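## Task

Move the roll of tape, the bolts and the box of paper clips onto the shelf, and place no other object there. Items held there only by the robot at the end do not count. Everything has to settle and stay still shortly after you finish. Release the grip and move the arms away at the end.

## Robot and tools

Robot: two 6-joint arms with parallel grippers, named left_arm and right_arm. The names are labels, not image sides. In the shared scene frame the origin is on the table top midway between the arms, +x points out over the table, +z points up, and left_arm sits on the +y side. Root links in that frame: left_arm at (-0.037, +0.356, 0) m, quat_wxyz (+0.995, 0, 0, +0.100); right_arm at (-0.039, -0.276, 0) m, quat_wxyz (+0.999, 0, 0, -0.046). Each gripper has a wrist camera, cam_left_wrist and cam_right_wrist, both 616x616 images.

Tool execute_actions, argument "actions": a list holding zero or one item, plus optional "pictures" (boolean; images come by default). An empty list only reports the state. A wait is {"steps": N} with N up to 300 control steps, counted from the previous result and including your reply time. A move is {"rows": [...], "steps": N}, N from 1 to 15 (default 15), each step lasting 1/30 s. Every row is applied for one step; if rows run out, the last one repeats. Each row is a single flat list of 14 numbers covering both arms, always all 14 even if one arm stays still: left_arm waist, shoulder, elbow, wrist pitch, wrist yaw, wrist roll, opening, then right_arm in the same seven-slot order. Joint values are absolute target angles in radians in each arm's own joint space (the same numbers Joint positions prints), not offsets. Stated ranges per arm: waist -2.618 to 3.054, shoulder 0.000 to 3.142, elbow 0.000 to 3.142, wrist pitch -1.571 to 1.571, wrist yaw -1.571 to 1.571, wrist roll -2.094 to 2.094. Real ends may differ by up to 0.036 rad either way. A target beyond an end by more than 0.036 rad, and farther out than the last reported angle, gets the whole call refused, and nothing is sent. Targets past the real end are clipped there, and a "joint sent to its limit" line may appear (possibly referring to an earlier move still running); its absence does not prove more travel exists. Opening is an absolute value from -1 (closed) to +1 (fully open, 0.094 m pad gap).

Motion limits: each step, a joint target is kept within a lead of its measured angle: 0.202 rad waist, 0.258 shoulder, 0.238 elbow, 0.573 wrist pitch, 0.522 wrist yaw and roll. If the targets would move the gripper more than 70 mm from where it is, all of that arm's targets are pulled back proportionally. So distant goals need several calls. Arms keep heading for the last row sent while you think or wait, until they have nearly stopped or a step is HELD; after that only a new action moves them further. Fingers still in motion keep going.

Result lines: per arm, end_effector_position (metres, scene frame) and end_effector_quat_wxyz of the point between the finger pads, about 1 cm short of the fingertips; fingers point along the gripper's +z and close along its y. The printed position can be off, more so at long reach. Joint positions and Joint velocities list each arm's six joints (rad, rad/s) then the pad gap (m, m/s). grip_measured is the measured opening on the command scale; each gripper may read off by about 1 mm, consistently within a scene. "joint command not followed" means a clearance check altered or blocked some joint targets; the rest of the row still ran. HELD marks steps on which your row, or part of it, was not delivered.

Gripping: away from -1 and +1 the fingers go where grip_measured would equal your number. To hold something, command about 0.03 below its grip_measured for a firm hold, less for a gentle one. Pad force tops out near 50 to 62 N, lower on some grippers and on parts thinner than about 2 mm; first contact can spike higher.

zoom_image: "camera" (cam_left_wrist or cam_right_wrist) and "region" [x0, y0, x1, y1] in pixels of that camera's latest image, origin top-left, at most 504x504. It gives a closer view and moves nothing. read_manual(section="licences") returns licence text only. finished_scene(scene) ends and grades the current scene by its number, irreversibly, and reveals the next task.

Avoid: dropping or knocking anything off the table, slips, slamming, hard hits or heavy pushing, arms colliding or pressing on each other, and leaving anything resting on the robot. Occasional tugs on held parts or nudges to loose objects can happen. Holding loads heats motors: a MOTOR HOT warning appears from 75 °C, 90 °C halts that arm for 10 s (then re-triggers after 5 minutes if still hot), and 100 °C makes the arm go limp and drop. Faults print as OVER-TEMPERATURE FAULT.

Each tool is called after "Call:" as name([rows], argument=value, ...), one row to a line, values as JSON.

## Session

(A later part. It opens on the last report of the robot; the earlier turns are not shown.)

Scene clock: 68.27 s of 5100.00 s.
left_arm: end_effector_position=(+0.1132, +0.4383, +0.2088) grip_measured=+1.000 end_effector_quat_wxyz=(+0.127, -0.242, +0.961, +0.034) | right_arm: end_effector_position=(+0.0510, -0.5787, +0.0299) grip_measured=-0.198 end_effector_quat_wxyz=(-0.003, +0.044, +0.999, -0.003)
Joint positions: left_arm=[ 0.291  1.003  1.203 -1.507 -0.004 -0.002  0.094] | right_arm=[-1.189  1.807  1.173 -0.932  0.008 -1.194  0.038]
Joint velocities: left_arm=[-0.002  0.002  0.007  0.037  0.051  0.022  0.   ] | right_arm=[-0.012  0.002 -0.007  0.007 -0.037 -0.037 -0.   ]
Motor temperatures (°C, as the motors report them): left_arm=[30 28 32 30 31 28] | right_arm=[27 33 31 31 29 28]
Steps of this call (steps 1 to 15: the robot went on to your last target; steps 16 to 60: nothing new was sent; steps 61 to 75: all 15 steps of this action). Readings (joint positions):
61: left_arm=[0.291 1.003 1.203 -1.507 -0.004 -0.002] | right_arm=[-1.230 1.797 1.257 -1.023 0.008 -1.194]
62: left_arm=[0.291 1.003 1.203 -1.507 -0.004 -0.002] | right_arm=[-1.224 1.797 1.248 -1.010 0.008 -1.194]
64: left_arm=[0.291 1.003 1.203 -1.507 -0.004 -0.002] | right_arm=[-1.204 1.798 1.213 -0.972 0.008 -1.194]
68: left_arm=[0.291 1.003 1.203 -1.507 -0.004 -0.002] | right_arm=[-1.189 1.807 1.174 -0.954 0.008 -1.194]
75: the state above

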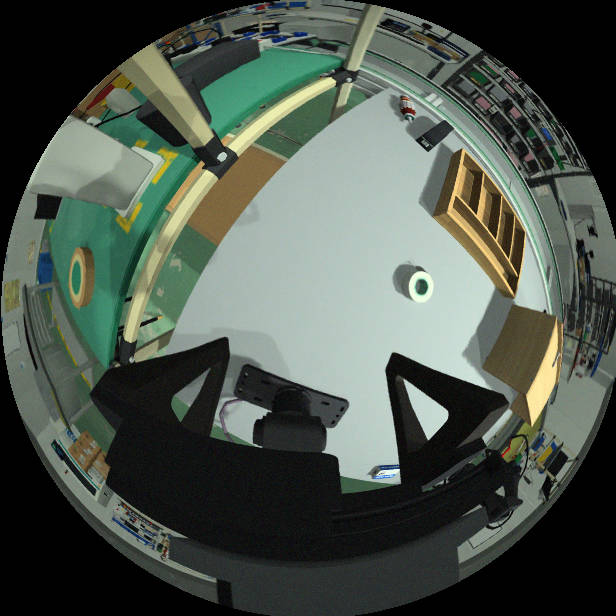

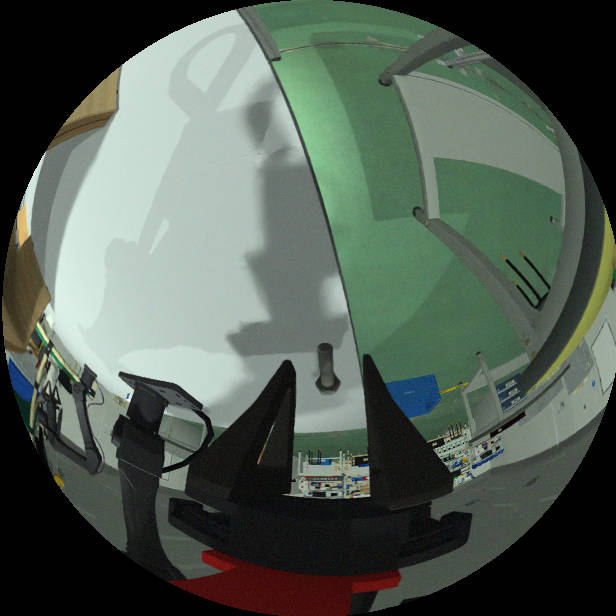

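Call:
execute_actions([
  {"rows":[[0.3,1.0,1.2,-1.5,0,0,1,-1.185,1.815,1.14,-0.90,0,-1.2,-0.45],[0.3,1.0,1.2,-1.5,0,0,1,-1.185,1.825,1.12,-0.88,0,-1.2,-0.45],[0.3,1.0,1.2,-1.5,0,0,1,-1.185,1.835,1.10,-0.86,0,-1.2,-0.45],[0.3,1.0,1.2,-1.5,0,0,1,-1.185,1.845,1.085,-0.84,0,-1.2,-0.45]],"steps":15},
])

Scene clock: 69.57 s of 5100.00 s.
left_arm: end_effector_position=(+0.1132, +0.4383, +0.2088) grip_measured=+1.000 end_effector_quat_wxyz=(+0.127, -0.242, +0.961, +0.034) | right_arm: end_effector_position=(+0.0483, -0.5696, +0.0049) grip_measured=-0.448 end_effector_quat_wxyz=(-0.007, +0.044, +0.999, +0.009)
Joint positions: left_arm=[ 0.291  1.003  1.203 -1.507 -0.004 -0.002  0.094] | right_arm=[-1.189  1.839  1.103 -0.858  0.008 -1.194  0.026]
Joint velocities: left_arm=[-0.002  0.017 -0.007 -0.022  0.007 -0.022  0.   ] | right_arm=[-0.012 -0.002  0.007 -0.037  0.007 -0.066 -0.   ]
Motor temperatures (°C, as the motors report them): left_arm=[30 28 32 30 31 28] | right_arm=[27 33 31 31 29 28]
Steps of this call (steps 1 to 15: the robot went on to your last target; steps 16 to 24: nothing new was sent; steps 25 to 39: all 15 steps of this action). Readings (joint positions):
25: left_arm=[0.291 1.003 1.203 -1.507 -0.004 -0.002] | right_arm=[-1.189 1.807 1.172 -0.924 0.008 -1.194]
26: left_arm=[0.291 1.003 1.203 -1.507 -0.004 -0.002] | right_arm=[-1.189 1.807 1.166 -0.915 0.008 -1.194]
28: left_arm=[0.291 1.003 1.203 -1.507 -0.004 -0.002] | right_arm=[-1.189 1.810 1.142 -0.888 0.008 -1.194]
32: left_arm=[0.291 1.003 1.203 -1.507 -0.004 -0.002] | right_arm=[-1.189 1.837 1.104 -0.867 0.008 -1.194]
39: the state above

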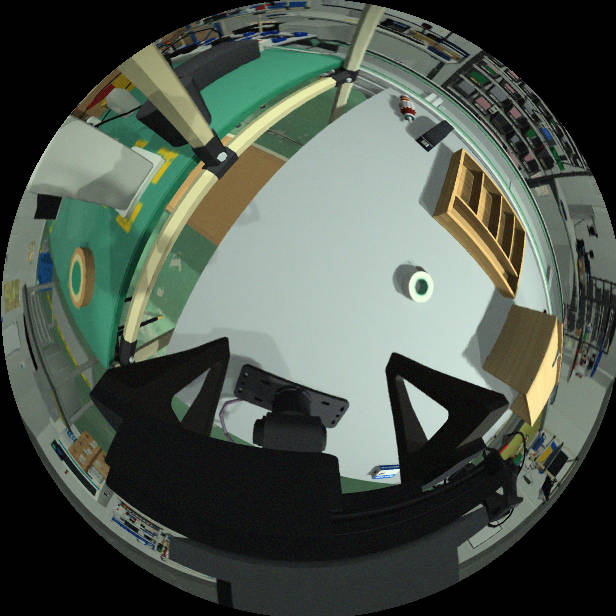

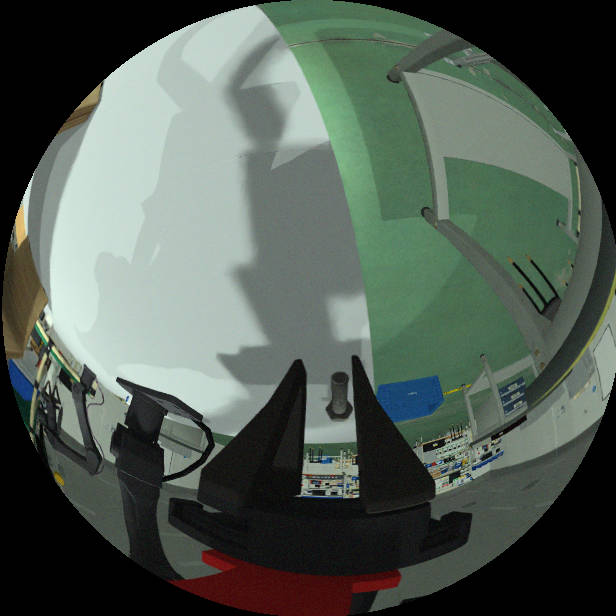

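Call:
execute_actions([
  {"rows":[[0.3,1.0,1.2,-1.5,0,0,1,-1.225,1.835,1.09,-0.85,0,-1.2,-0.45],[0.3,1.0,1.2,-1.5,0,0,1,-1.225,1.835,1.09,-0.85,0,-1.2,-0.45],[0.3,1.0,1.2,-1.5,0,0,1,-1.225,1.835,1.09,-0.85,0,-1.2,-0.45],[0.3,1.0,1.2,-1.5,0,0,1,-1.225,1.835,1.09,-0.85,0,-1.2,-0.45],[0.3,1.0,1.2,-1.5,0,0,1,-1.225,1.835,1.09,-0.85,0,-1.2,-0.45],[0.3,1.0,1.2,-1.5,0,0,1,-1.225,1.835,1.09,-0.85,0,-1.2,-0.45],[0.3,1.0,1.2,-1.5,0,0,1,-1.225,1.835,1.09,-0.85,0,-1.2,-0.6],[0.3,1.0,1.2,-1.5,0,0,1,-1.225,1.835,1.09,-0.85,0,-1.2,-0.7],[0.3,1.0,1.2,-1.5,0,0,1,-1.225,1.835,1.09,-0.85,0,-1.2,-0.8],[0.3,1.0,1.2,-1.5,0,0,1,-1.225,1.835,1.09,-0.85,0,-1.2,-0.9]],"steps":15},
])

Scene clock: 73.57 s of 5100.00 s.
left_arm: end_effector_position=(+0.1132, +0.4383, +0.2088) grip_measured=+1.000 end_effector_quat_wxyz=(+0.127, -0.242, +0.961, +0.034) | right_arm: end_effector_position=(+0.0412, -0.5708, +0.0049) grip_measured=-0.883 end_effector_quat_wxyz=(-0.005, +0.057, +0.998, +0.012)
Joint positions: left_arm=[ 0.291  1.003  1.203 -1.507 -0.004 -0.002  0.094] | right_arm=[-1.215  1.839  1.103 -0.861  0.002 -1.194  0.005]
Joint velocities: left_arm=[-0.012 -0.012 -0.007 -0.037 -0.051 -0.037  0.   ] | right_arm=[-0.002  0.012 -0.002 -0.051 -0.007 -0.037 -0.   ]
Motor temperatures (°C, as the motors report them): left_arm=[30 28 32 30 31 28] | right_arm=[27 33 31 31 29 28]
Steps of this call (steps 1 to 15: the robot went on to your last target; steps 16 to 90: nothing new was sent; then 0.50 s passed at rest; steps 91 to 105: all 15 steps of this action). Readings (joint positions):
91: left_arm=[0.291 1.003 1.203 -1.507 -0.004 -0.002] | right_arm=[-1.192 1.839 1.103 -0.858 0.006 -1.194]
92: left_arm=[0.291 1.003 1.203 -1.507 -0.004 -0.002] | right_arm=[-1.197 1.839 1.103 -0.858 0.003 -1.194]
94: left_arm=[0.291 1.003 1.203 -1.507 -0.004 -0.002] | right_arm=[-1.208 1.839 1.103 -0.858 0.002 -1.194]
98: left_arm=[0.291 1.003 1.203 -1.507 -0.004 -0.002] | right_arm=[-1.215 1.839 1.103 -0.861 0.002 -1.194]
105: the state above

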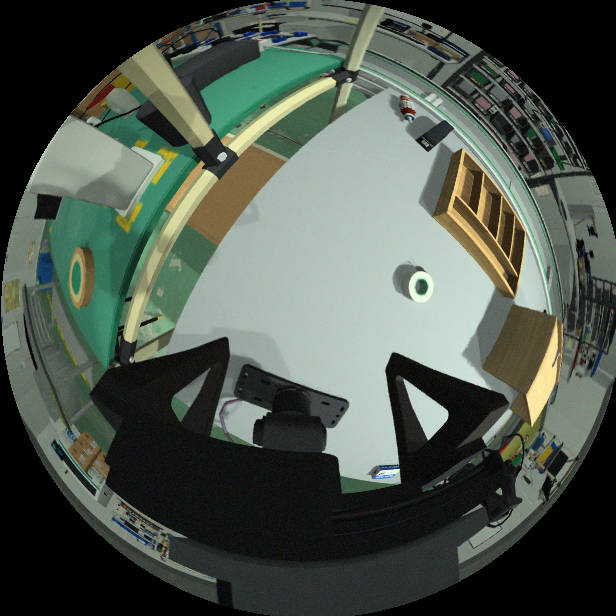

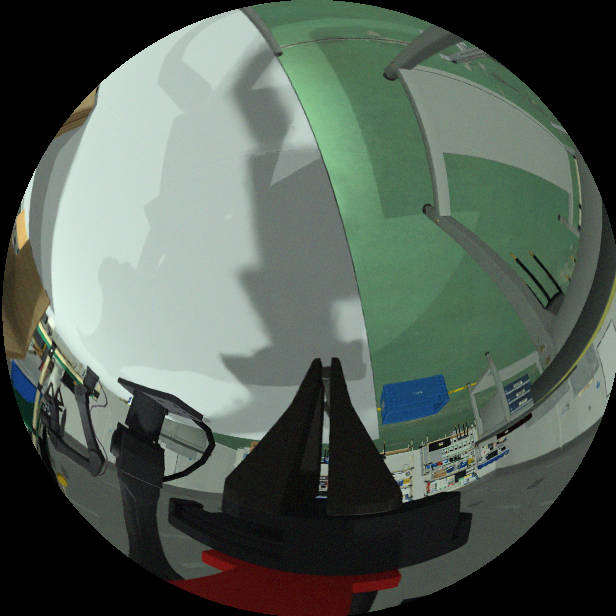

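Call:
execute_actions([
  {"rows":[[0.3,1.0,1.2,-1.5,0,0,1,-1.225,1.835,1.09,-0.85,0,-1.2,-0.93],[0.3,1.0,1.2,-1.5,0,0,1,-1.225,1.835,1.09,-0.85,0,-1.2,-0.93],[0.3,1.0,1.2,-1.5,0,0,1,-1.225,1.835,1.09,-0.85,0,-1.2,-0.93],[0.3,1.0,1.2,-1.5,0,0,1,-1.225,1.835,1.09,-0.85,0,-1.2,-0.93],[0.3,1.0,1.2,-1.5,0,0,1,-1.225,1.82,1.12,-0.88,0,-1.2,-0.93],[0.3,1.0,1.2,-1.5,0,0,1,-1.225,1.80,1.16,-0.92,0,-1.2,-0.93],[0.3,1.0,1.2,-1.5,0,0,1,-1.225,1.78,1.2,-0.97,0,-1.2,-0.93],[0.3,1.0,1.2,-1.5,0,0,1,-1.225,1.75,1.25,-1.03,0,-1.2,-0.93]],"steps":15},
])

Scene clock: 75.13 s of 5100.00 s.
left_arm: end_effector_position=(+0.1132, +0.4383, +0.2088) grip_measured=+1.000 end_effector_quat_wxyz=(+0.127, -0.242, +0.961, +0.034) | right_arm: end_effector_position=(+0.0476, -0.5947, +0.0652) grip_measured=-0.893 end_effector_quat_wxyz=(+0.012, +0.057, +0.997, -0.040)
Joint positions: left_arm=[ 0.291  1.003  1.203 -1.507 -0.004 -0.002  0.094] | right_arm=[-1.215  1.745  1.24  -0.982  0.002 -1.194  0.005]
Joint velocities: left_arm=[-0.007  0.002 -0.002 -0.037 -0.007 -0.022  0.   ] | right_arm=[-0.002  0.012 -0.002 -0.125 -0.007  0.037  0.001]
Motor temperatures (°C, as the motors report them): left_arm=[30 28 32 30 31 28] | right_arm=[27 33 31 30 29 28]
Steps of this call (steps 1 to 15: the robot went on to your last target; steps 16 to 32: nothing new was sent; steps 33 to 47: all 15 steps of this action). Readings (joint positions):
33: left_arm=[0.291 1.003 1.203 -1.507 -0.004 -0.002] | right_arm=[-1.215 1.839 1.103 -0.861 0.002 -1.194]
34: left_arm=[0.291 1.003 1.203 -1.507 -0.004 -0.002] | right_arm=[-1.215 1.839 1.103 -0.861 0.002 -1.194]
36: left_arm=[0.291 1.003 1.203 -1.507 -0.004 -0.002] | right_arm=[-1.215 1.839 1.103 -0.861 0.002 -1.194]
40: left_arm=[0.291 1.003 1.203 -1.507 -0.004 -0.002] | right_arm=[-1.215 1.826 1.141 -0.920 0.002 -1.194]
47: the state above

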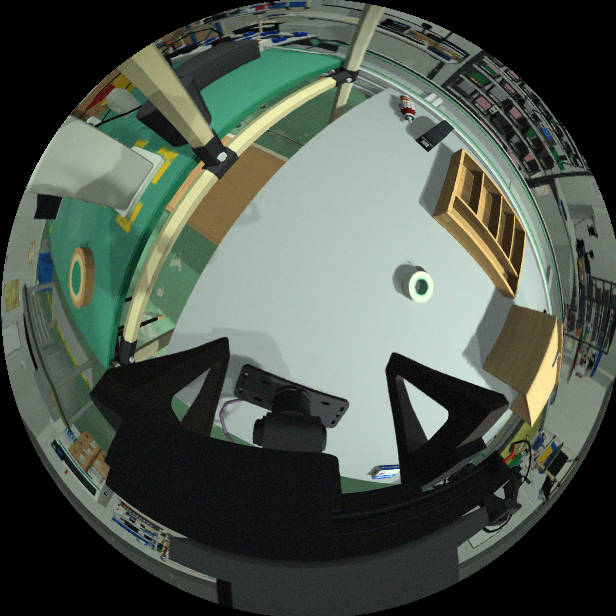

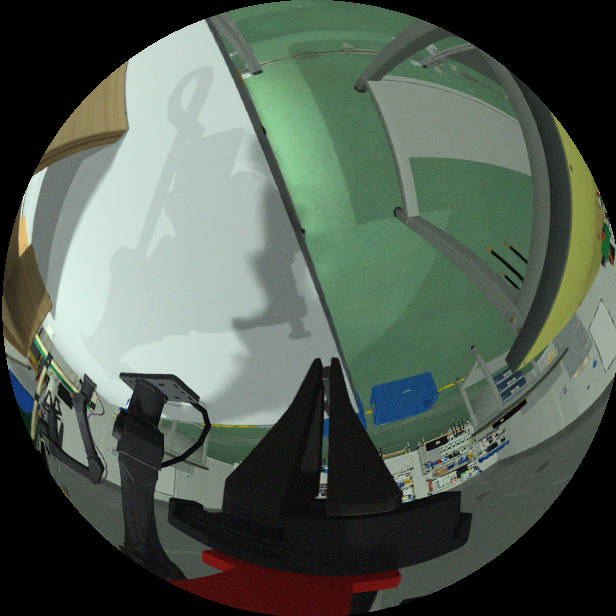

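Call:
execute_actions([
  {"rows":[[0.3,1.0,1.2,-1.5,0,0,1,-1.225,1.65,1.3,-1.15,0,-1.1,-0.93],[0.3,1.0,1.2,-1.5,0,0,1,-1.225,1.55,1.4,-1.3,0,-1.0,-0.93],[0.3,1.0,1.2,-1.5,0,0,1,-1.225,1.5,1.55,-1.4,0,-0.8,-0.93],[0.3,1.0,1.2,-1.5,0,0,1,-1.225,1.45,1.7,-1.5,0,-0.6,-0.93],[0.3,1.0,1.2,-1.5,0,0,1,-1.225,1.4,1.8,-1.55,0,-0.3,-0.93],[0.3,1.0,1.2,-1.5,0,0,1,-1.225,1.4,1.8,-1.55,0,0,-0.93]],"steps":15},
])

Call:
execute_actions([
  {"rows":[[0.3,1.0,1.2,-1.5,0,0,1,-1.0,1.4,1.8,-1.55,0,0,-0.93],[0.3,1.0,1.2,-1.5,0,0,1,-0.8,1.4,1.8,-1.55,0,0,-0.93],[0.3,1.0,1.2,-1.5,0,0,1,-0.5,1.4,1.8,-1.55,0,0,-0.93],[0.3,1.0,1.2,-1.5,0,0,1,-0.2,1.4,1.8,-1.55,0,0,-0.93],[0.3,1.0,1.2,-1.5,0,0,1,0.05,1.4,1.8,-1.55,0,0,-0.93]],"steps":15},
])

Call:
execute_actions([
  {"rows":[[0.3,1.0,1.2,-1.5,0,0,1,0.05,1.4,1.8,-1.55,0,0,-0.93],[0.3,1.0,1.2,-1.5,0,0,1,0.05,1.4,1.8,-1.55,0,0,-0.93],[0.3,1.0,1.2,-1.5,0,0,1,0.05,1.4,1.8,-1.55,0,0,-0.93],[0.3,1.0,1.2,-1.5,0,0,1,0.05,1.5,1.9,-1.52,0,0,-0.93],[0.3,1.0,1.2,-1.5,0,0,1,0.05,1.6,1.98,-1.5,0,0,-0.93],[0.3,1.0,1.2,-1.5,0,0,1,0.05,1.68,2.02,-1.43,0,0,-0.93],[0.3,1.0,1.2,-1.5,0,0,1,0.05,1.75,2.03,-1.37,0,0,-0.93],[0.3,1.0,1.2,-1.5,0,0,1,0.05,1.8,2.02,-1.3,0,0,-0.93],[0.3,1.0,1.2,-1.5,0,0,1,0.05,1.84,2.0,-1.25,0,0,-0.93]],"steps":15},
])

Call:
execute_actions([
  {"rows":[[0.3,1.0,1.2,-1.5,0,0,1,0.05,1.85,1.96,-1.22,0,0,-0.93],[0.3,1.0,1.2,-1.5,0,0,1,0.05,1.85,1.92,-1.19,0,0,-0.93],[0.3,1.0,1.2,-1.5,0,0,1,0.05,1.85,1.88,-1.16,0,0,-0.93]],"steps":15},
])

Scene clock: 78.43 s of 5100.00 s.
left_arm: end_effector_position=(+0.1132, +0.4383, +0.2088) grip_measured=+1.000 end_effector_quat_wxyz=(+0.127, -0.242, +0.961, +0.034) | right_arm: end_effector_position=(+0.0397, -0.5651, +0.3159) grip_measured=-0.893 end_effector_quat_wxyz=(+0.184, +0.475, +0.840, -0.188)
Joint positions: left_arm=[ 0.291  1.003  1.203 -1.507 -0.004 -0.002  0.094] | right_arm=[-1.215  1.387  1.793 -1.444  0.002 -0.279  0.005]
Joint velocities: left_arm=[-0.012 -0.002  0.017  0.037 -0.095 -0.007  0.   ] | right_arm=[ 0.007 -0.452  0.398 -0.403 -0.022  1.824  0.   ]
Motor temperatures (°C, as the motors report them): left_arm=[30 28 32 30 31 28] | right_arm=[27 33 32 30 29 28]
Steps of this call (steps 1 to 30: the robot went on to your last target; steps 31 to 84: nothing new was sent; steps 85 to 99: all 15 steps of this action). Readings (joint positions):
85: left_arm=[0.291 1.003 1.203 -1.507 -0.004 -0.002] | right_arm=[-1.215 1.739 1.243 -1.030 0.002 -1.180]
86: left_arm=[0.291 1.003 1.203 -1.507 -0.004 -0.002] | right_arm=[-1.215 1.723 1.254 -1.064 0.002 -1.157]
88: left_arm=[0.291 1.003 1.203 -1.507 -0.004 -0.002] | right_arm=[-1.215 1.670 1.304 -1.148 0.002 -1.074]
92: left_arm=[0.291 1.003 1.203 -1.507 -0.004 -0.002] | right_arm=[-1.215 1.531 1.454 -1.287 0.002 -0.855]
99: the state above

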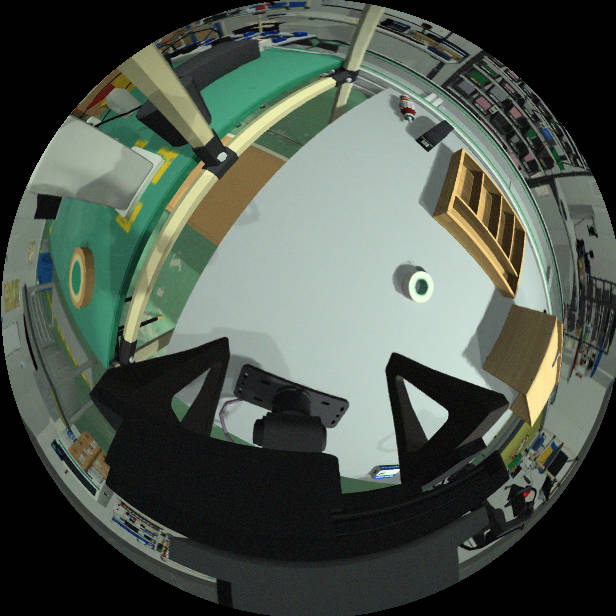

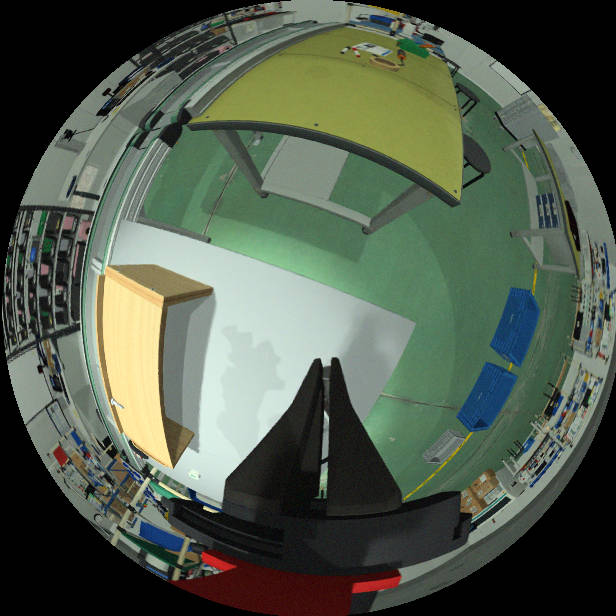

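Scene clock: 78.93 s of 5100.00 s.
left_arm: end_effector_position=(+0.1132, +0.4383, +0.2088) grip_measured=+1.000 end_effector_quat_wxyz=(+0.127, -0.242, +0.961, +0.034) | right_arm: end_effector_position=(+0.2434, -0.3388, +0.3034) grip_measured=-0.893 end_effector_quat_wxyz=(+0.218, +0.099, +0.971, -0.028)
Joint positions: left_arm=[ 0.291  1.003  1.203 -1.507 -0.004 -0.002  0.094] | right_arm=[-0.127  1.413  1.803 -1.517  0.003 -0.017  0.005]
Joint velocities: left_arm=[-0.002 -0.007  0.002  0.037  0.037  0.007  0.   ] | right_arm=[ 2.147  0.007  0.007  0.007 -0.125 -0.022 -0.002]
Motor temperatures (°C, as the motors report them): left_arm=[30 28 32 30 31 28] | right_arm=[27 33 32 30 29 28]
Steps of this call (steps 1 to 15: all 15 steps of this action). Readings (joint positions):
1: left_arm=[0.291 1.003 1.203 -1.507 -0.004 -0.002] | right_arm=[-1.183 1.375 1.801 -1.458 0.022 -0.221]
2: left_arm=[0.291 1.003 1.203 -1.507 -0.004 -0.002] | right_arm=[-1.118 1.370 1.803 -1.472 0.027 -0.177]
4: left_arm=[0.291 1.003 1.203 -1.507 -0.004 -0.002] | right_arm=[-0.966 1.378 1.803 -1.495 0.021 -0.116]
8: left_arm=[0.291 1.003 1.203 -1.507 -0.004 -0.002] | right_arm=[-0.663 1.408 1.803 -1.511 0.012 -0.052]
15: the state above

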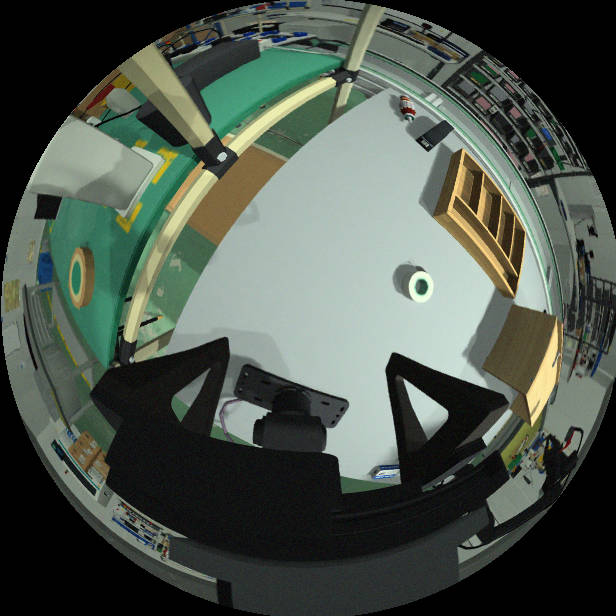

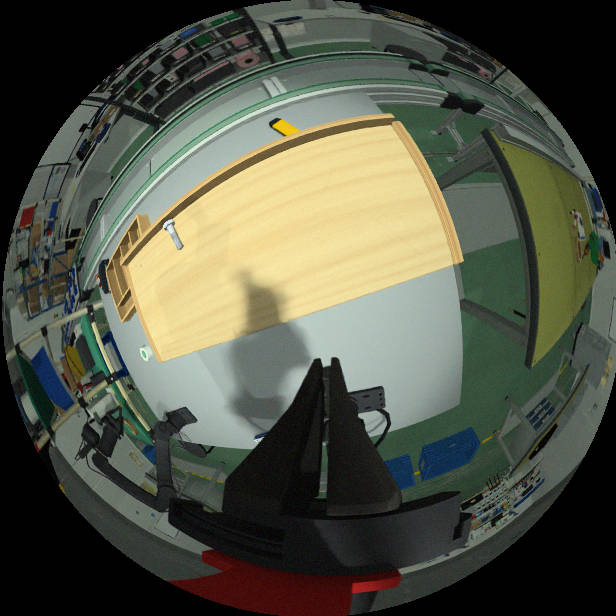

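Scene clock: 79.43 s of 5100.00 s.
left_arm: end_effector_position=(+0.1132, +0.4383, +0.2088) grip_measured=+1.000 end_effector_quat_wxyz=(+0.127, -0.242, +0.961, +0.034) | right_arm: end_effector_position=(+0.3925, -0.2902, +0.2249) grip_measured=-0.893 end_effector_quat_wxyz=(+0.190, +0.014, +0.982, +0.002)
Joint positions: left_arm=[ 0.291  1.003  1.203 -1.507 -0.004 -0.002  0.094] | right_arm=[ 0.052  1.885  1.991 -1.295 -0.014 -0.01   0.005]
Joint velocities: left_arm=[ 0.002 -0.007  0.002 -0.037 -0.095 -0.007  0.   ] | right_arm=[-0.012  0.476 -0.105  0.33  -0.066 -0.007 -0.001]
Motor temperatures (°C, as the motors report them): left_arm=[30 28 32 30 31 28] | right_arm=[27 33 32 30 29 28]
Steps of this call (steps 1 to 15: all 15 steps of this action). Readings (joint positions):
1: left_arm=[0.291 1.003 1.203 -1.507 -0.004 -0.002] | right_arm=[-0.054 1.413 1.803 -1.518 0.002 -0.016]
2: left_arm=[0.291 1.003 1.203 -1.507 -0.004 -0.002] | right_arm=[0.002 1.413 1.803 -1.519 -0.006 -0.016]
4: left_arm=[0.291 1.003 1.203 -1.507 -0.004 -0.002] | right_arm=[0.050 1.425 1.819 -1.535 -0.017 -0.016]
8: left_arm=[0.291 1.003 1.203 -1.507 -0.004 -0.002] | right_arm=[0.052 1.600 1.986 -1.487 -0.015 -0.013]
15: the state above

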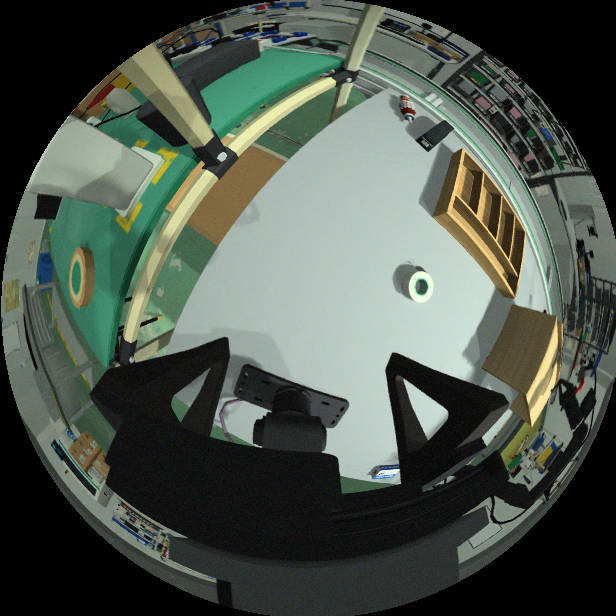

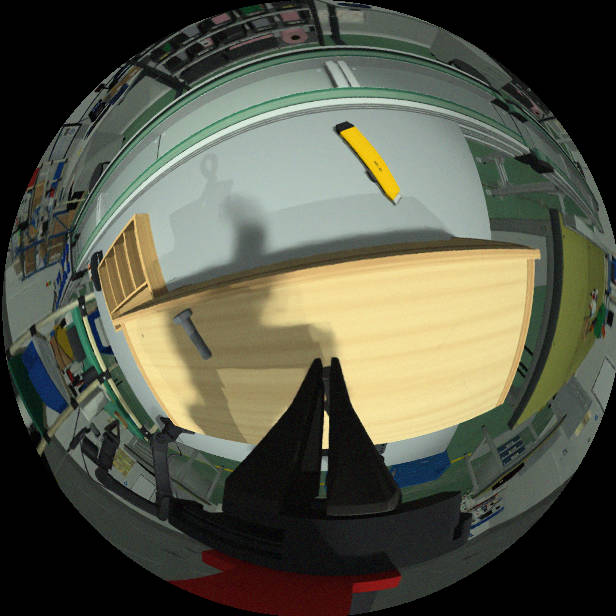

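Scene clock: 79.93 s of 5100.00 s.
left_arm: end_effector_position=(+0.1132, +0.4383, +0.2088) grip_measured=+1.000 end_effector_quat_wxyz=(+0.127, -0.242, +0.961, +0.034) | right_arm: end_effector_position=(+0.4034, -0.2907, +0.2104) grip_measured=-0.893 end_effector_quat_wxyz=(+0.209, +0.015, +0.978, +0.002)
Joint positions: left_arm=[ 0.291  1.003  1.203 -1.507 -0.004 -0.002  0.094] | right_arm=[ 0.052  1.869  1.896 -1.177 -0.014 -0.008  0.005]
Joint velocities: left_arm=[-0.012 -0.002  0.012  0.022 -0.037  0.051  0.   ] | right_arm=[ 0.007 -0.032 -0.027 -0.051 -0.022 -0.022 -0.001]
Motor temperatures (°C, as the motors report them): left_arm=[30 28 32 30 31 28] | right_arm=[27 33 32 31 29 28]
Steps of this call (steps 1 to 15: all 15 steps of this action). Readings (joint positions):
1: left_arm=[0.291 1.003 1.203 -1.507 -0.004 -0.002] | right_arm=[0.052 1.893 1.980 -1.279 -0.014 -0.010]
2: left_arm=[0.291 1.003 1.203 -1.507 -0.004 -0.002] | right_arm=[0.052 1.893 1.961 -1.261 -0.014 -0.009]
4: left_arm=[0.291 1.003 1.203 -1.507 -0.004 -0.002] | right_arm=[0.052 1.879 1.919 -1.228 -0.014 -0.009]
8: left_arm=[0.291 1.003 1.203 -1.507 -0.004 -0.002] | right_arm=[0.052 1.874 1.896 -1.202 -0.014 -0.008]
15: the state above

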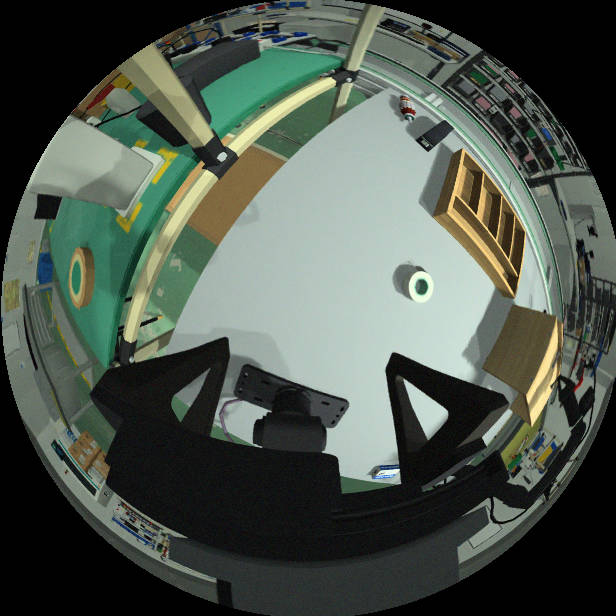

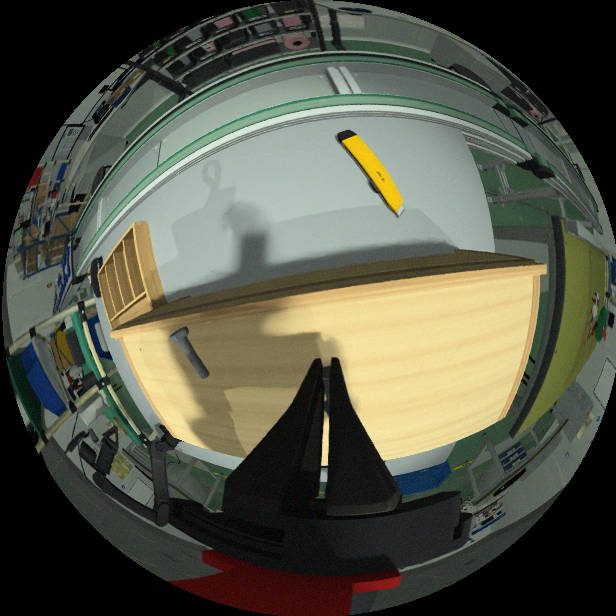

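Call:
execute_actions([
  {"rows":[[0.3,1.0,1.2,-1.5,0,0,1,0.05,1.86,1.9,-1.17,0,0,-0.5],[0.3,1.0,1.2,-1.5,0,0,1,0.05,1.86,1.9,-1.17,0,0,0.2],[0.3,1.0,1.2,-1.5,0,0,1,0.05,1.86,1.9,-1.17,0,0,0.2],[0.3,1.0,1.2,-1.5,0,0,1,0.05,1.86,1.9,-1.17,0,0,0.2],[0.3,1.0,1.2,-1.5,0,0,1,0.05,1.85,1.94,-1.2,0,0,0.2],[0.3,1.0,1.2,-1.5,0,0,1,0.05,1.8,1.97,-1.25,0,0,0.2],[0.3,1.0,1.2,-1.5,0,0,1,0.05,1.72,1.97,-1.35,0,0,0.5],[0.3,1.0,1.2,-1.5,0,0,1,0.05,1.62,1.95,-1.45,0,0,0.5],[0.3,1.0,1.2,-1.5,0,0,1,0.1,1.52,1.9,-1.5,0,0,1],[0.3,1.0,1.2,-1.5,0,0,1,0.3,1.45,1.85,-1.55,0,0,1],[0.3,1.0,1.2,-1.5,0,0,1,0.5,1.4,1.8,-1.55,0,0,1],[0.3,1.0,1.2,-1.5,0,0,1,0.8,1.4,1.8,-1.55,0,0,1],[0.3,1.0,1.2,-1.5,0,0,1,1.1,1.4,1.8,-1.55,0,0,1],[0.3,1.0,1.2,-1.5,0,0,1,1.4,1.4,1.8,-1.55,0,0,1],[0.3,1.0,1.2,-1.5,0,0,1,1.7,1.4,1.8,-1.55,0,0,1]],"steps":15},
])

Call:
execute_actions([
  {"steps":25},
])

Call:
execute_actions([
  {"rows":[[0.3,1.0,1.2,-1.5,0,0,1,1.8,1.42,1.6,-1.5,0,0,1],[0.3,1.0,1.2,-1.5,0,0,1,1.9,1.45,1.45,-1.4,0,0,1],[0.3,1.0,1.2,-1.5,0,0,1,1.95,1.5,1.35,-1.35,0,0,1],[0.3,1.0,1.2,-1.5,0,0,1,1.95,1.55,1.28,-1.28,0,0,1]],"steps":15},
])

Call:
execute_actions([
  {"steps":10},
])

Scene clock: 82.20 s of 5100.00 s.
left_arm: end_effector_position=(+0.1132, +0.4383, +0.2088) grip_measured=+1.000 end_effector_quat_wxyz=(+0.127, -0.242, +0.961, +0.034) | right_arm: end_effector_position=(+0.2993, -0.2157, +0.3004) grip_measured=+1.000 end_effector_quat_wxyz=(+0.251, -0.088, +0.964, +0.021)
Joint positions: left_arm=[ 0.291  1.003  1.203 -1.507 -0.004 -0.002  0.094] | right_arm=[ 0.268  1.529  1.853 -1.385  0.001 -0.007  0.094]
Joint velocities: left_arm=[-0.007  0.007  0.002  0.007 -0.051 -0.051  0.   ] | right_arm=[ 1.551 -1.302 -0.183 -0.593 -0.095  0.007  0.   ]
Motor temperatures (°C, as the motors report them): left_arm=[30 28 32 30 31 28] | right_arm=[27 34 32 31 29 28]
Steps of this call (steps 1 to 15: the robot went on to your last target; steps 16 to 53: nothing new was sent; steps 54 to 68: all 15 steps of this action). Readings (joint positions):
54: left_arm=[0.291 1.003 1.203 -1.507 -0.004 -0.002] | right_arm=[0.052 1.868 1.896 -1.172 -0.014 -0.008]
55: left_arm=[0.291 1.003 1.203 -1.507 -0.004 -0.002] | right_arm=[0.052 1.868 1.896 -1.172 -0.014 -0.008]
57: left_arm=[0.291 1.003 1.203 -1.507 -0.004 -0.002] | right_arm=[0.052 1.868 1.896 -1.172 -0.014 -0.008]
61: left_arm=[0.291 1.003 1.203 -1.507 -0.004 -0.002] | right_arm=[0.052 1.831 1.908 -1.229 -0.014 -0.008]
68: the state above

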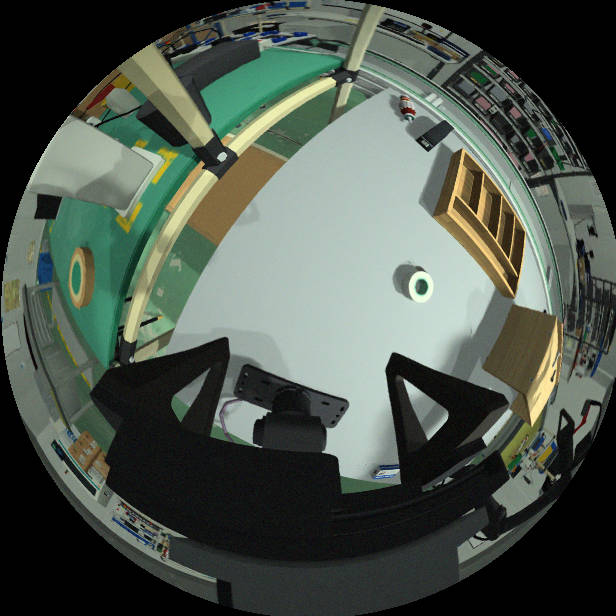

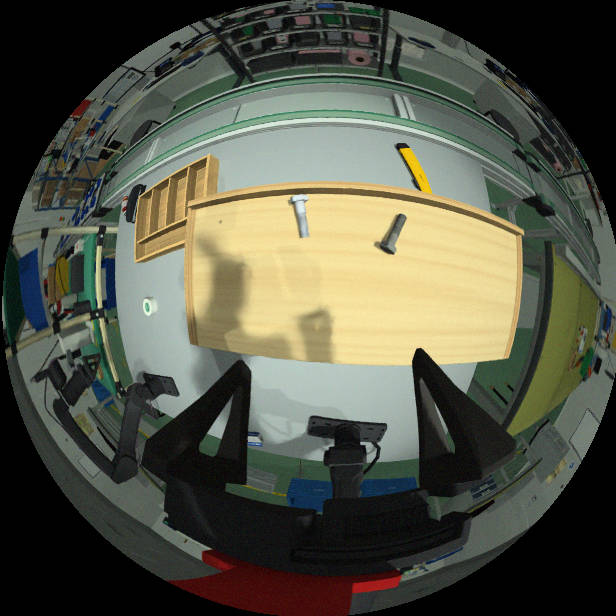

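Scene clock: 83.03 s of 5100.00 s.
left_arm: end_effector_position=(+0.1132, +0.4383, +0.2088) grip_measured=+1.000 end_effector_quat_wxyz=(+0.127, -0.242, +0.961, +0.034) | right_arm: end_effector_position=(-0.0529, +0.0085, +0.3054) grip_measured=+1.000 end_effector_quat_wxyz=(-0.146, +0.706, -0.674, -0.161)
Joint positions: left_arm=[ 0.291  1.003  1.203 -1.507 -0.004 -0.002  0.094] | right_arm=[ 1.701  1.41   1.813 -1.535 -0.014 -0.004  0.094]
Joint velocities: left_arm=[-0.012  0.012 -0.017 -0.066 -0.022  0.037  0.   ] | right_arm=[ 0.007  0.002 -0.007  0.022 -0.007 -0.037  0.   ]
Motor temperatures (°C, as the motors report them): left_arm=[30 28 32 30 31 28] | right_arm=[27 34 32 31 29 28]
Steps of this call (steps 1 to 25: the robot went on to your last target). Readings (joint positions):
1: left_arm=[0.291 1.003 1.203 -1.507 -0.004 -0.002] | right_arm=[0.330 1.486 1.847 -1.406 0.002 -0.006]
2: left_arm=[0.291 1.003 1.203 -1.507 -0.004 -0.002] | right_arm=[0.402 1.448 1.843 -1.428 0.003 -0.006]
4: left_arm=[0.291 1.003 1.203 -1.507 -0.004 -0.002] | right_arm=[0.562 1.398 1.842 -1.467 0.000 -0.005]
8: left_arm=[0.291 1.003 1.203 -1.507 -0.004 -0.002] | right_arm=[0.871 1.387 1.833 -1.502 -0.002 -0.005]
25: the state above

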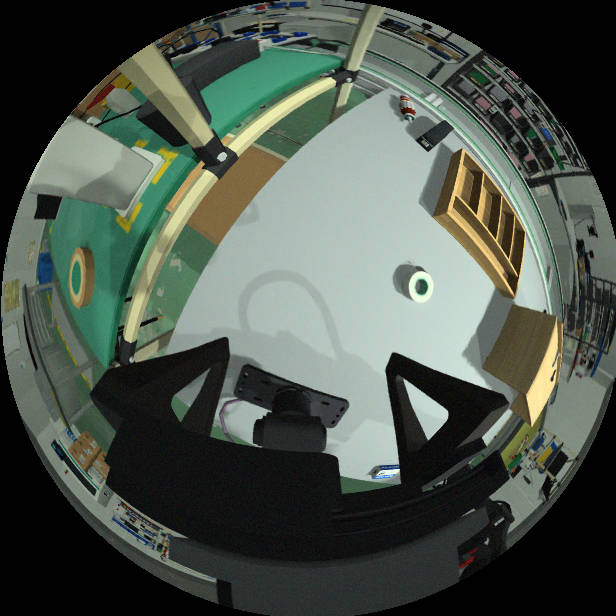

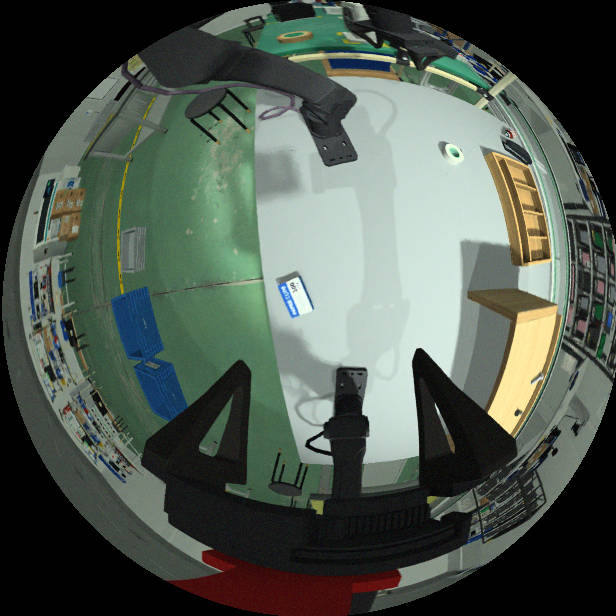

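Scene clock: 83.53 s of 5100.00 s.
left_arm: end_effector_position=(+0.1132, +0.4383, +0.2088) grip_measured=+1.000 end_effector_quat_wxyz=(+0.127, -0.242, +0.961, +0.034) | right_arm: end_effector_position=(-0.1116, -0.0274, +0.1152) grip_measured=+1.000 end_effector_quat_wxyz=(+0.018, +0.800, -0.600, +0.023)
Joint positions: left_arm=[ 0.291  1.003  1.203 -1.507 -0.004 -0.002  0.094] | right_arm=[ 1.945  1.58   1.263 -1.312 -0.001 -0.002  0.094]
Joint velocities: left_arm=[-0.012 -0.007 -0.002 -0.037  0.022 -0.037  0.   ] | right_arm=[ 0.007 -0.193 -0.007  0.198  0.037  0.022  0.   ]
Motor temperatures (°C, as the motors report them): left_arm=[30 28 32 30 31 28] | right_arm=[27 34 32 31 29 28]
Steps of this call (steps 1 to 15: all 15 steps of this action). Readings (joint positions):
1: left_arm=[0.291 1.003 1.203 -1.507 -0.004 -0.002] | right_arm=[1.716 1.403 1.779 -1.513 -0.005 -0.003]
2: left_arm=[0.291 1.003 1.203 -1.507 -0.004 -0.002] | right_arm=[1.754 1.394 1.727 -1.492 0.003 -0.002]
4: left_arm=[0.291 1.003 1.203 -1.507 -0.004 -0.002] | right_arm=[1.841 1.414 1.634 -1.461 0.002 -0.002]
8: left_arm=[0.291 1.003 1.203 -1.507 -0.004 -0.002] | right_arm=[1.927 1.513 1.413 -1.346 -0.001 -0.002]
15: the state above

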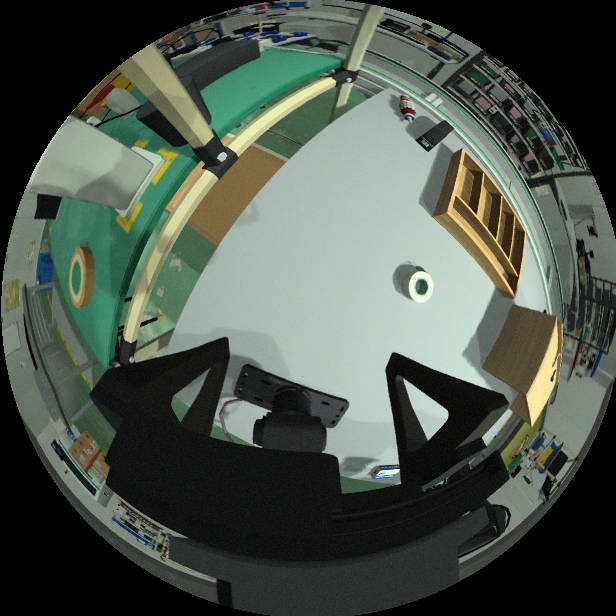

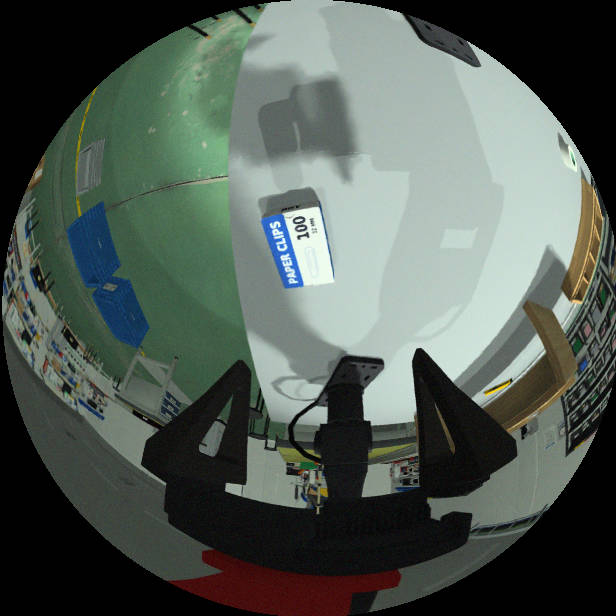

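Scene clock: 83.87 s of 5100.00 s.
left_arm: end_effector_position=(+0.1132, +0.4383, +0.2088) grip_measured=+1.000 end_effector_quat_wxyz=(+0.127, -0.242, +0.961, +0.034) | right_arm: end_effector_position=(-0.1128, -0.0231, +0.1192) grip_measured=+1.000 end_effector_quat_wxyz=(+0.007, +0.800, -0.600, +0.009)
Joint positions: left_arm=[ 0.291  1.003  1.203 -1.507 -0.004 -0.002  0.094] | right_arm=[ 1.945  1.563  1.263 -1.294 -0.001 -0.002  0.094]
Joint velocities: left_arm=[-0.002 -0.007 -0.012 -0.007  0.007  0.022  0.   ] | right_arm=[-0.007 -0.032 -0.007 -0.007 -0.066 -0.066  0.   ]
Motor temperatures (°C, as the motors report them): left_arm=[30 28 32 30 31 28] | right_arm=[27 34 32 31 29 28]
Steps of this call (steps 1 to 10: the robot went on to your last target). Readings (joint positions):
1: left_arm=[0.291 1.003 1.203 -1.507 -0.004 -0.002] | right_arm=[1.945 1.573 1.263 -1.307 -0.001 -0.002]
2: left_arm=[0.291 1.003 1.203 -1.507 -0.004 -0.002] | right_arm=[1.945 1.568 1.263 -1.304 -0.001 -0.002]
4: left_arm=[0.291 1.003 1.203 -1.507 -0.004 -0.002] | right_arm=[1.945 1.563 1.263 -1.300 -0.001 -0.002]
8: left_arm=[0.291 1.003 1.203 -1.507 -0.004 -0.002] | right_arm=[1.945 1.563 1.263 -1.295 -0.001 -0.002]
10: the state above

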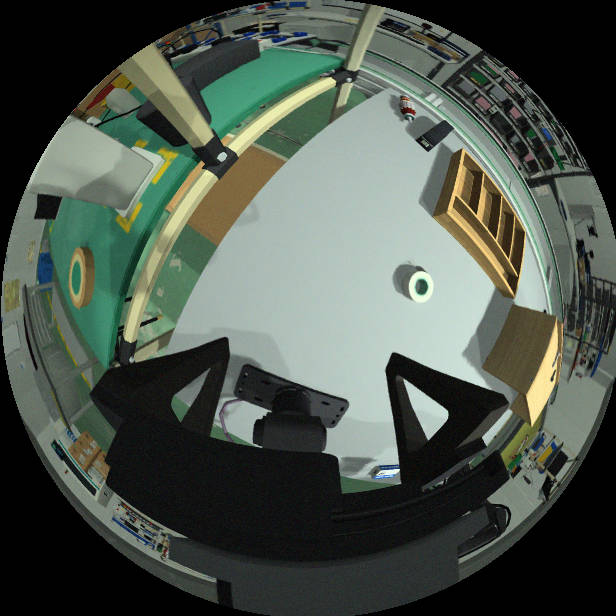

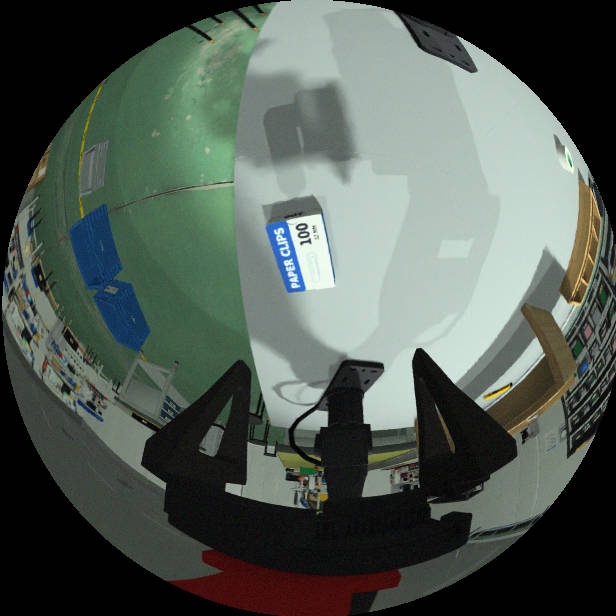

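Call:
execute_actions([
  {"rows":[[0.3,1.0,1.2,-1.5,0,0,1,1.98,1.62,1.28,-1.22,0,-0.1,0.8],[0.3,1.0,1.2,-1.5,0,0,1,2.01,1.69,1.28,-1.14,0,-0.2,0.8],[0.3,1.0,1.2,-1.5,0,0,1,2.02,1.74,1.26,-1.07,0,-0.2,0.8],[0.3,1.0,1.2,-1.5,0,0,1,2.02,1.775,1.23,-1.015,0,-0.2,0.8]],"steps":15},
])

Call:
execute_actions([
  {"steps":10},
])

Scene clock: 85.43 s of 5100.00 s.
left_arm: end_effector_position=(+0.1132, +0.4383, +0.2088) grip_measured=+1.000 end_effector_quat_wxyz=(+0.127, -0.242, +0.961, +0.034) | right_arm: end_effector_position=(-0.1469, +0.0151, +0.0491) grip_measured=+0.802 end_effector_quat_wxyz=(+0.007, +0.870, -0.494, +0.010)
Joint positions: left_arm=[ 0.291  1.003  1.203 -1.507 -0.004 -0.002  0.094] | right_arm=[ 2.018  1.791  1.233 -1.038  0.002 -0.184  0.085]
Joint velocities: left_arm=[-0.007 -0.027 -0.002 -0.037 -0.051 -0.037  0.   ] | right_arm=[ 0.002 -0.032 -0.002  0.139 -0.022 -0.051 -0.002]
Motor temperatures (°C, as the motors report them): left_arm=[30 28 32 30 31 28] | right_arm=[27 34 32 31 29 28]
Steps of this call (steps 1 to 30: the robot went on to your last target; steps 31 to 32: nothing new was sent; steps 33 to 47: all 15 steps of this action). Readings (joint positions):
33: left_arm=[0.291 1.003 1.203 -1.507 -0.004 -0.002] | right_arm=[1.948 1.568 1.263 -1.289 0.000 -0.017]
34: left_arm=[0.291 1.003 1.203 -1.507 -0.004 -0.002] | right_arm=[1.958 1.584 1.264 -1.274 0.002 -0.047]
36: left_arm=[0.291 1.003 1.203 -1.507 -0.004 -0.002] | right_arm=[1.991 1.655 1.265 -1.206 0.002 -0.100]
40: left_arm=[0.291 1.003 1.203 -1.507 -0.004 -0.002] | right_arm=[2.018 1.791 1.244 -1.078 0.002 -0.155]
47: the state above

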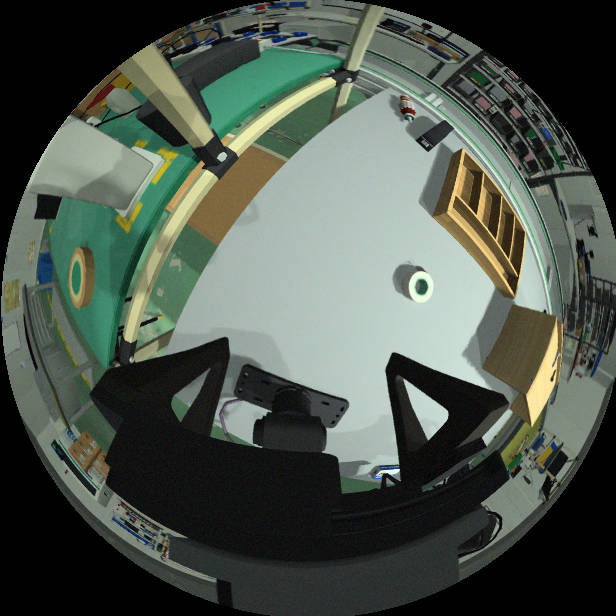

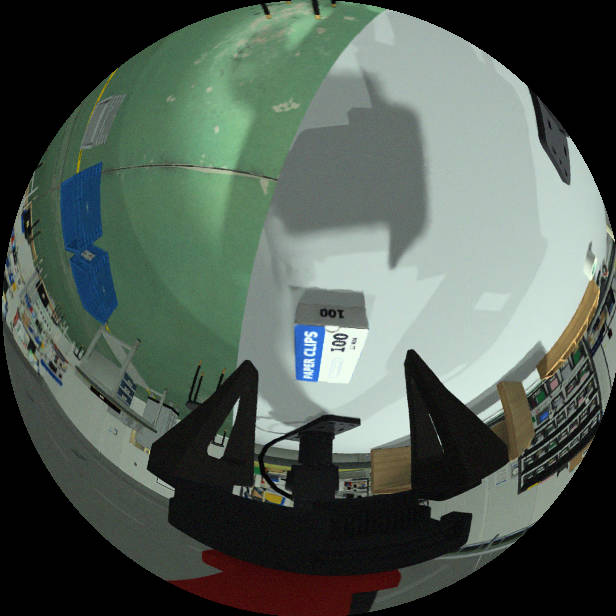

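Scene clock: 85.77 s of 5100.00 s.
left_arm: end_effector_position=(+0.1132, +0.4383, +0.2088) grip_measured=+1.000 end_effector_quat_wxyz=(+0.127, -0.242, +0.961, +0.034) | right_arm: end_effector_position=(-0.1478, +0.0175, +0.0492) grip_measured=+0.802 end_effector_quat_wxyz=(+0.004, +0.871, -0.491, +0.006)
Joint positions: left_arm=[ 0.291  1.003  1.203 -1.507 -0.004 -0.002  0.094] | right_arm=[ 2.018  1.79   1.233 -1.028  0.002 -0.191  0.085]
Joint velocities: left_arm=[-0.007  0.007  0.002  0.007 -0.037  0.022  0.   ] | right_arm=[-0.012  0.017 -0.002 -0.051  0.037  0.037 -0.002]
Motor temperatures (°C, as the motors report them): left_arm=[30 28 32 30 31 28] | right_arm=[27 34 32 31 29 28]
Steps of this call (steps 1 to 10: the robot went on to your last target). Readings (joint positions):
1: left_arm=[0.291 1.003 1.203 -1.507 -0.004 -0.002] | right_arm=[2.018 1.790 1.233 -1.035 0.002 -0.186]
2: left_arm=[0.291 1.003 1.203 -1.507 -0.004 -0.002] | right_arm=[2.018 1.790 1.233 -1.033 0.002 -0.187]
4: left_arm=[0.291 1.003 1.203 -1.507 -0.004 -0.002] | right_arm=[2.018 1.790 1.233 -1.031 0.002 -0.188]
8: left_arm=[0.291 1.003 1.203 -1.507 -0.004 -0.002] | right_arm=[2.018 1.790 1.233 -1.029 0.002 -0.190]
10: the state above

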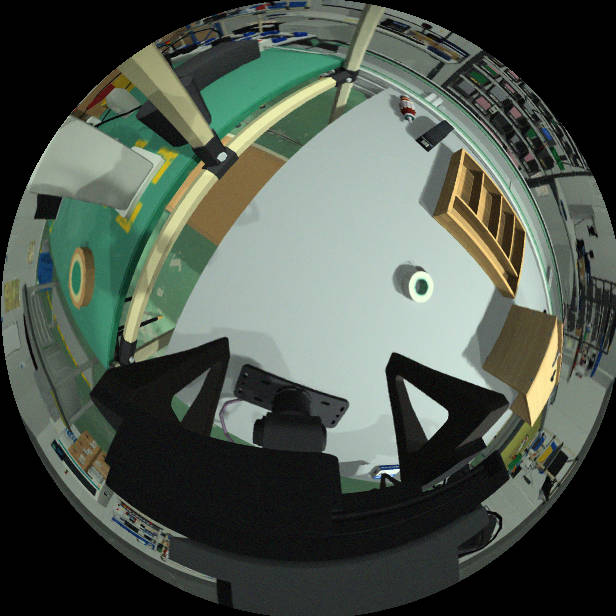

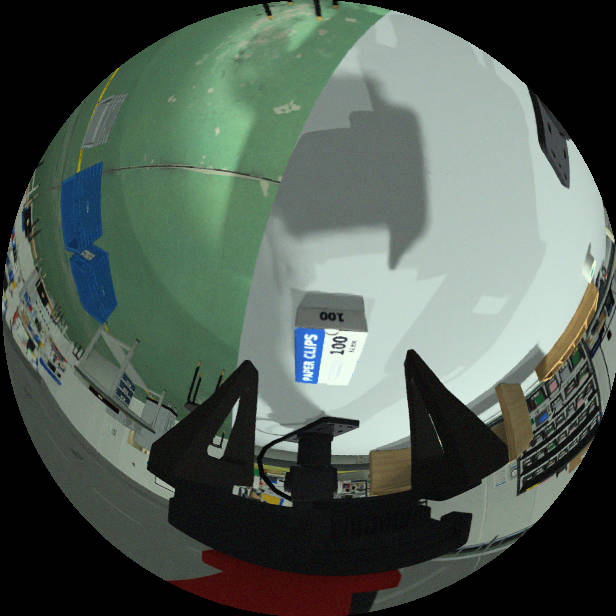

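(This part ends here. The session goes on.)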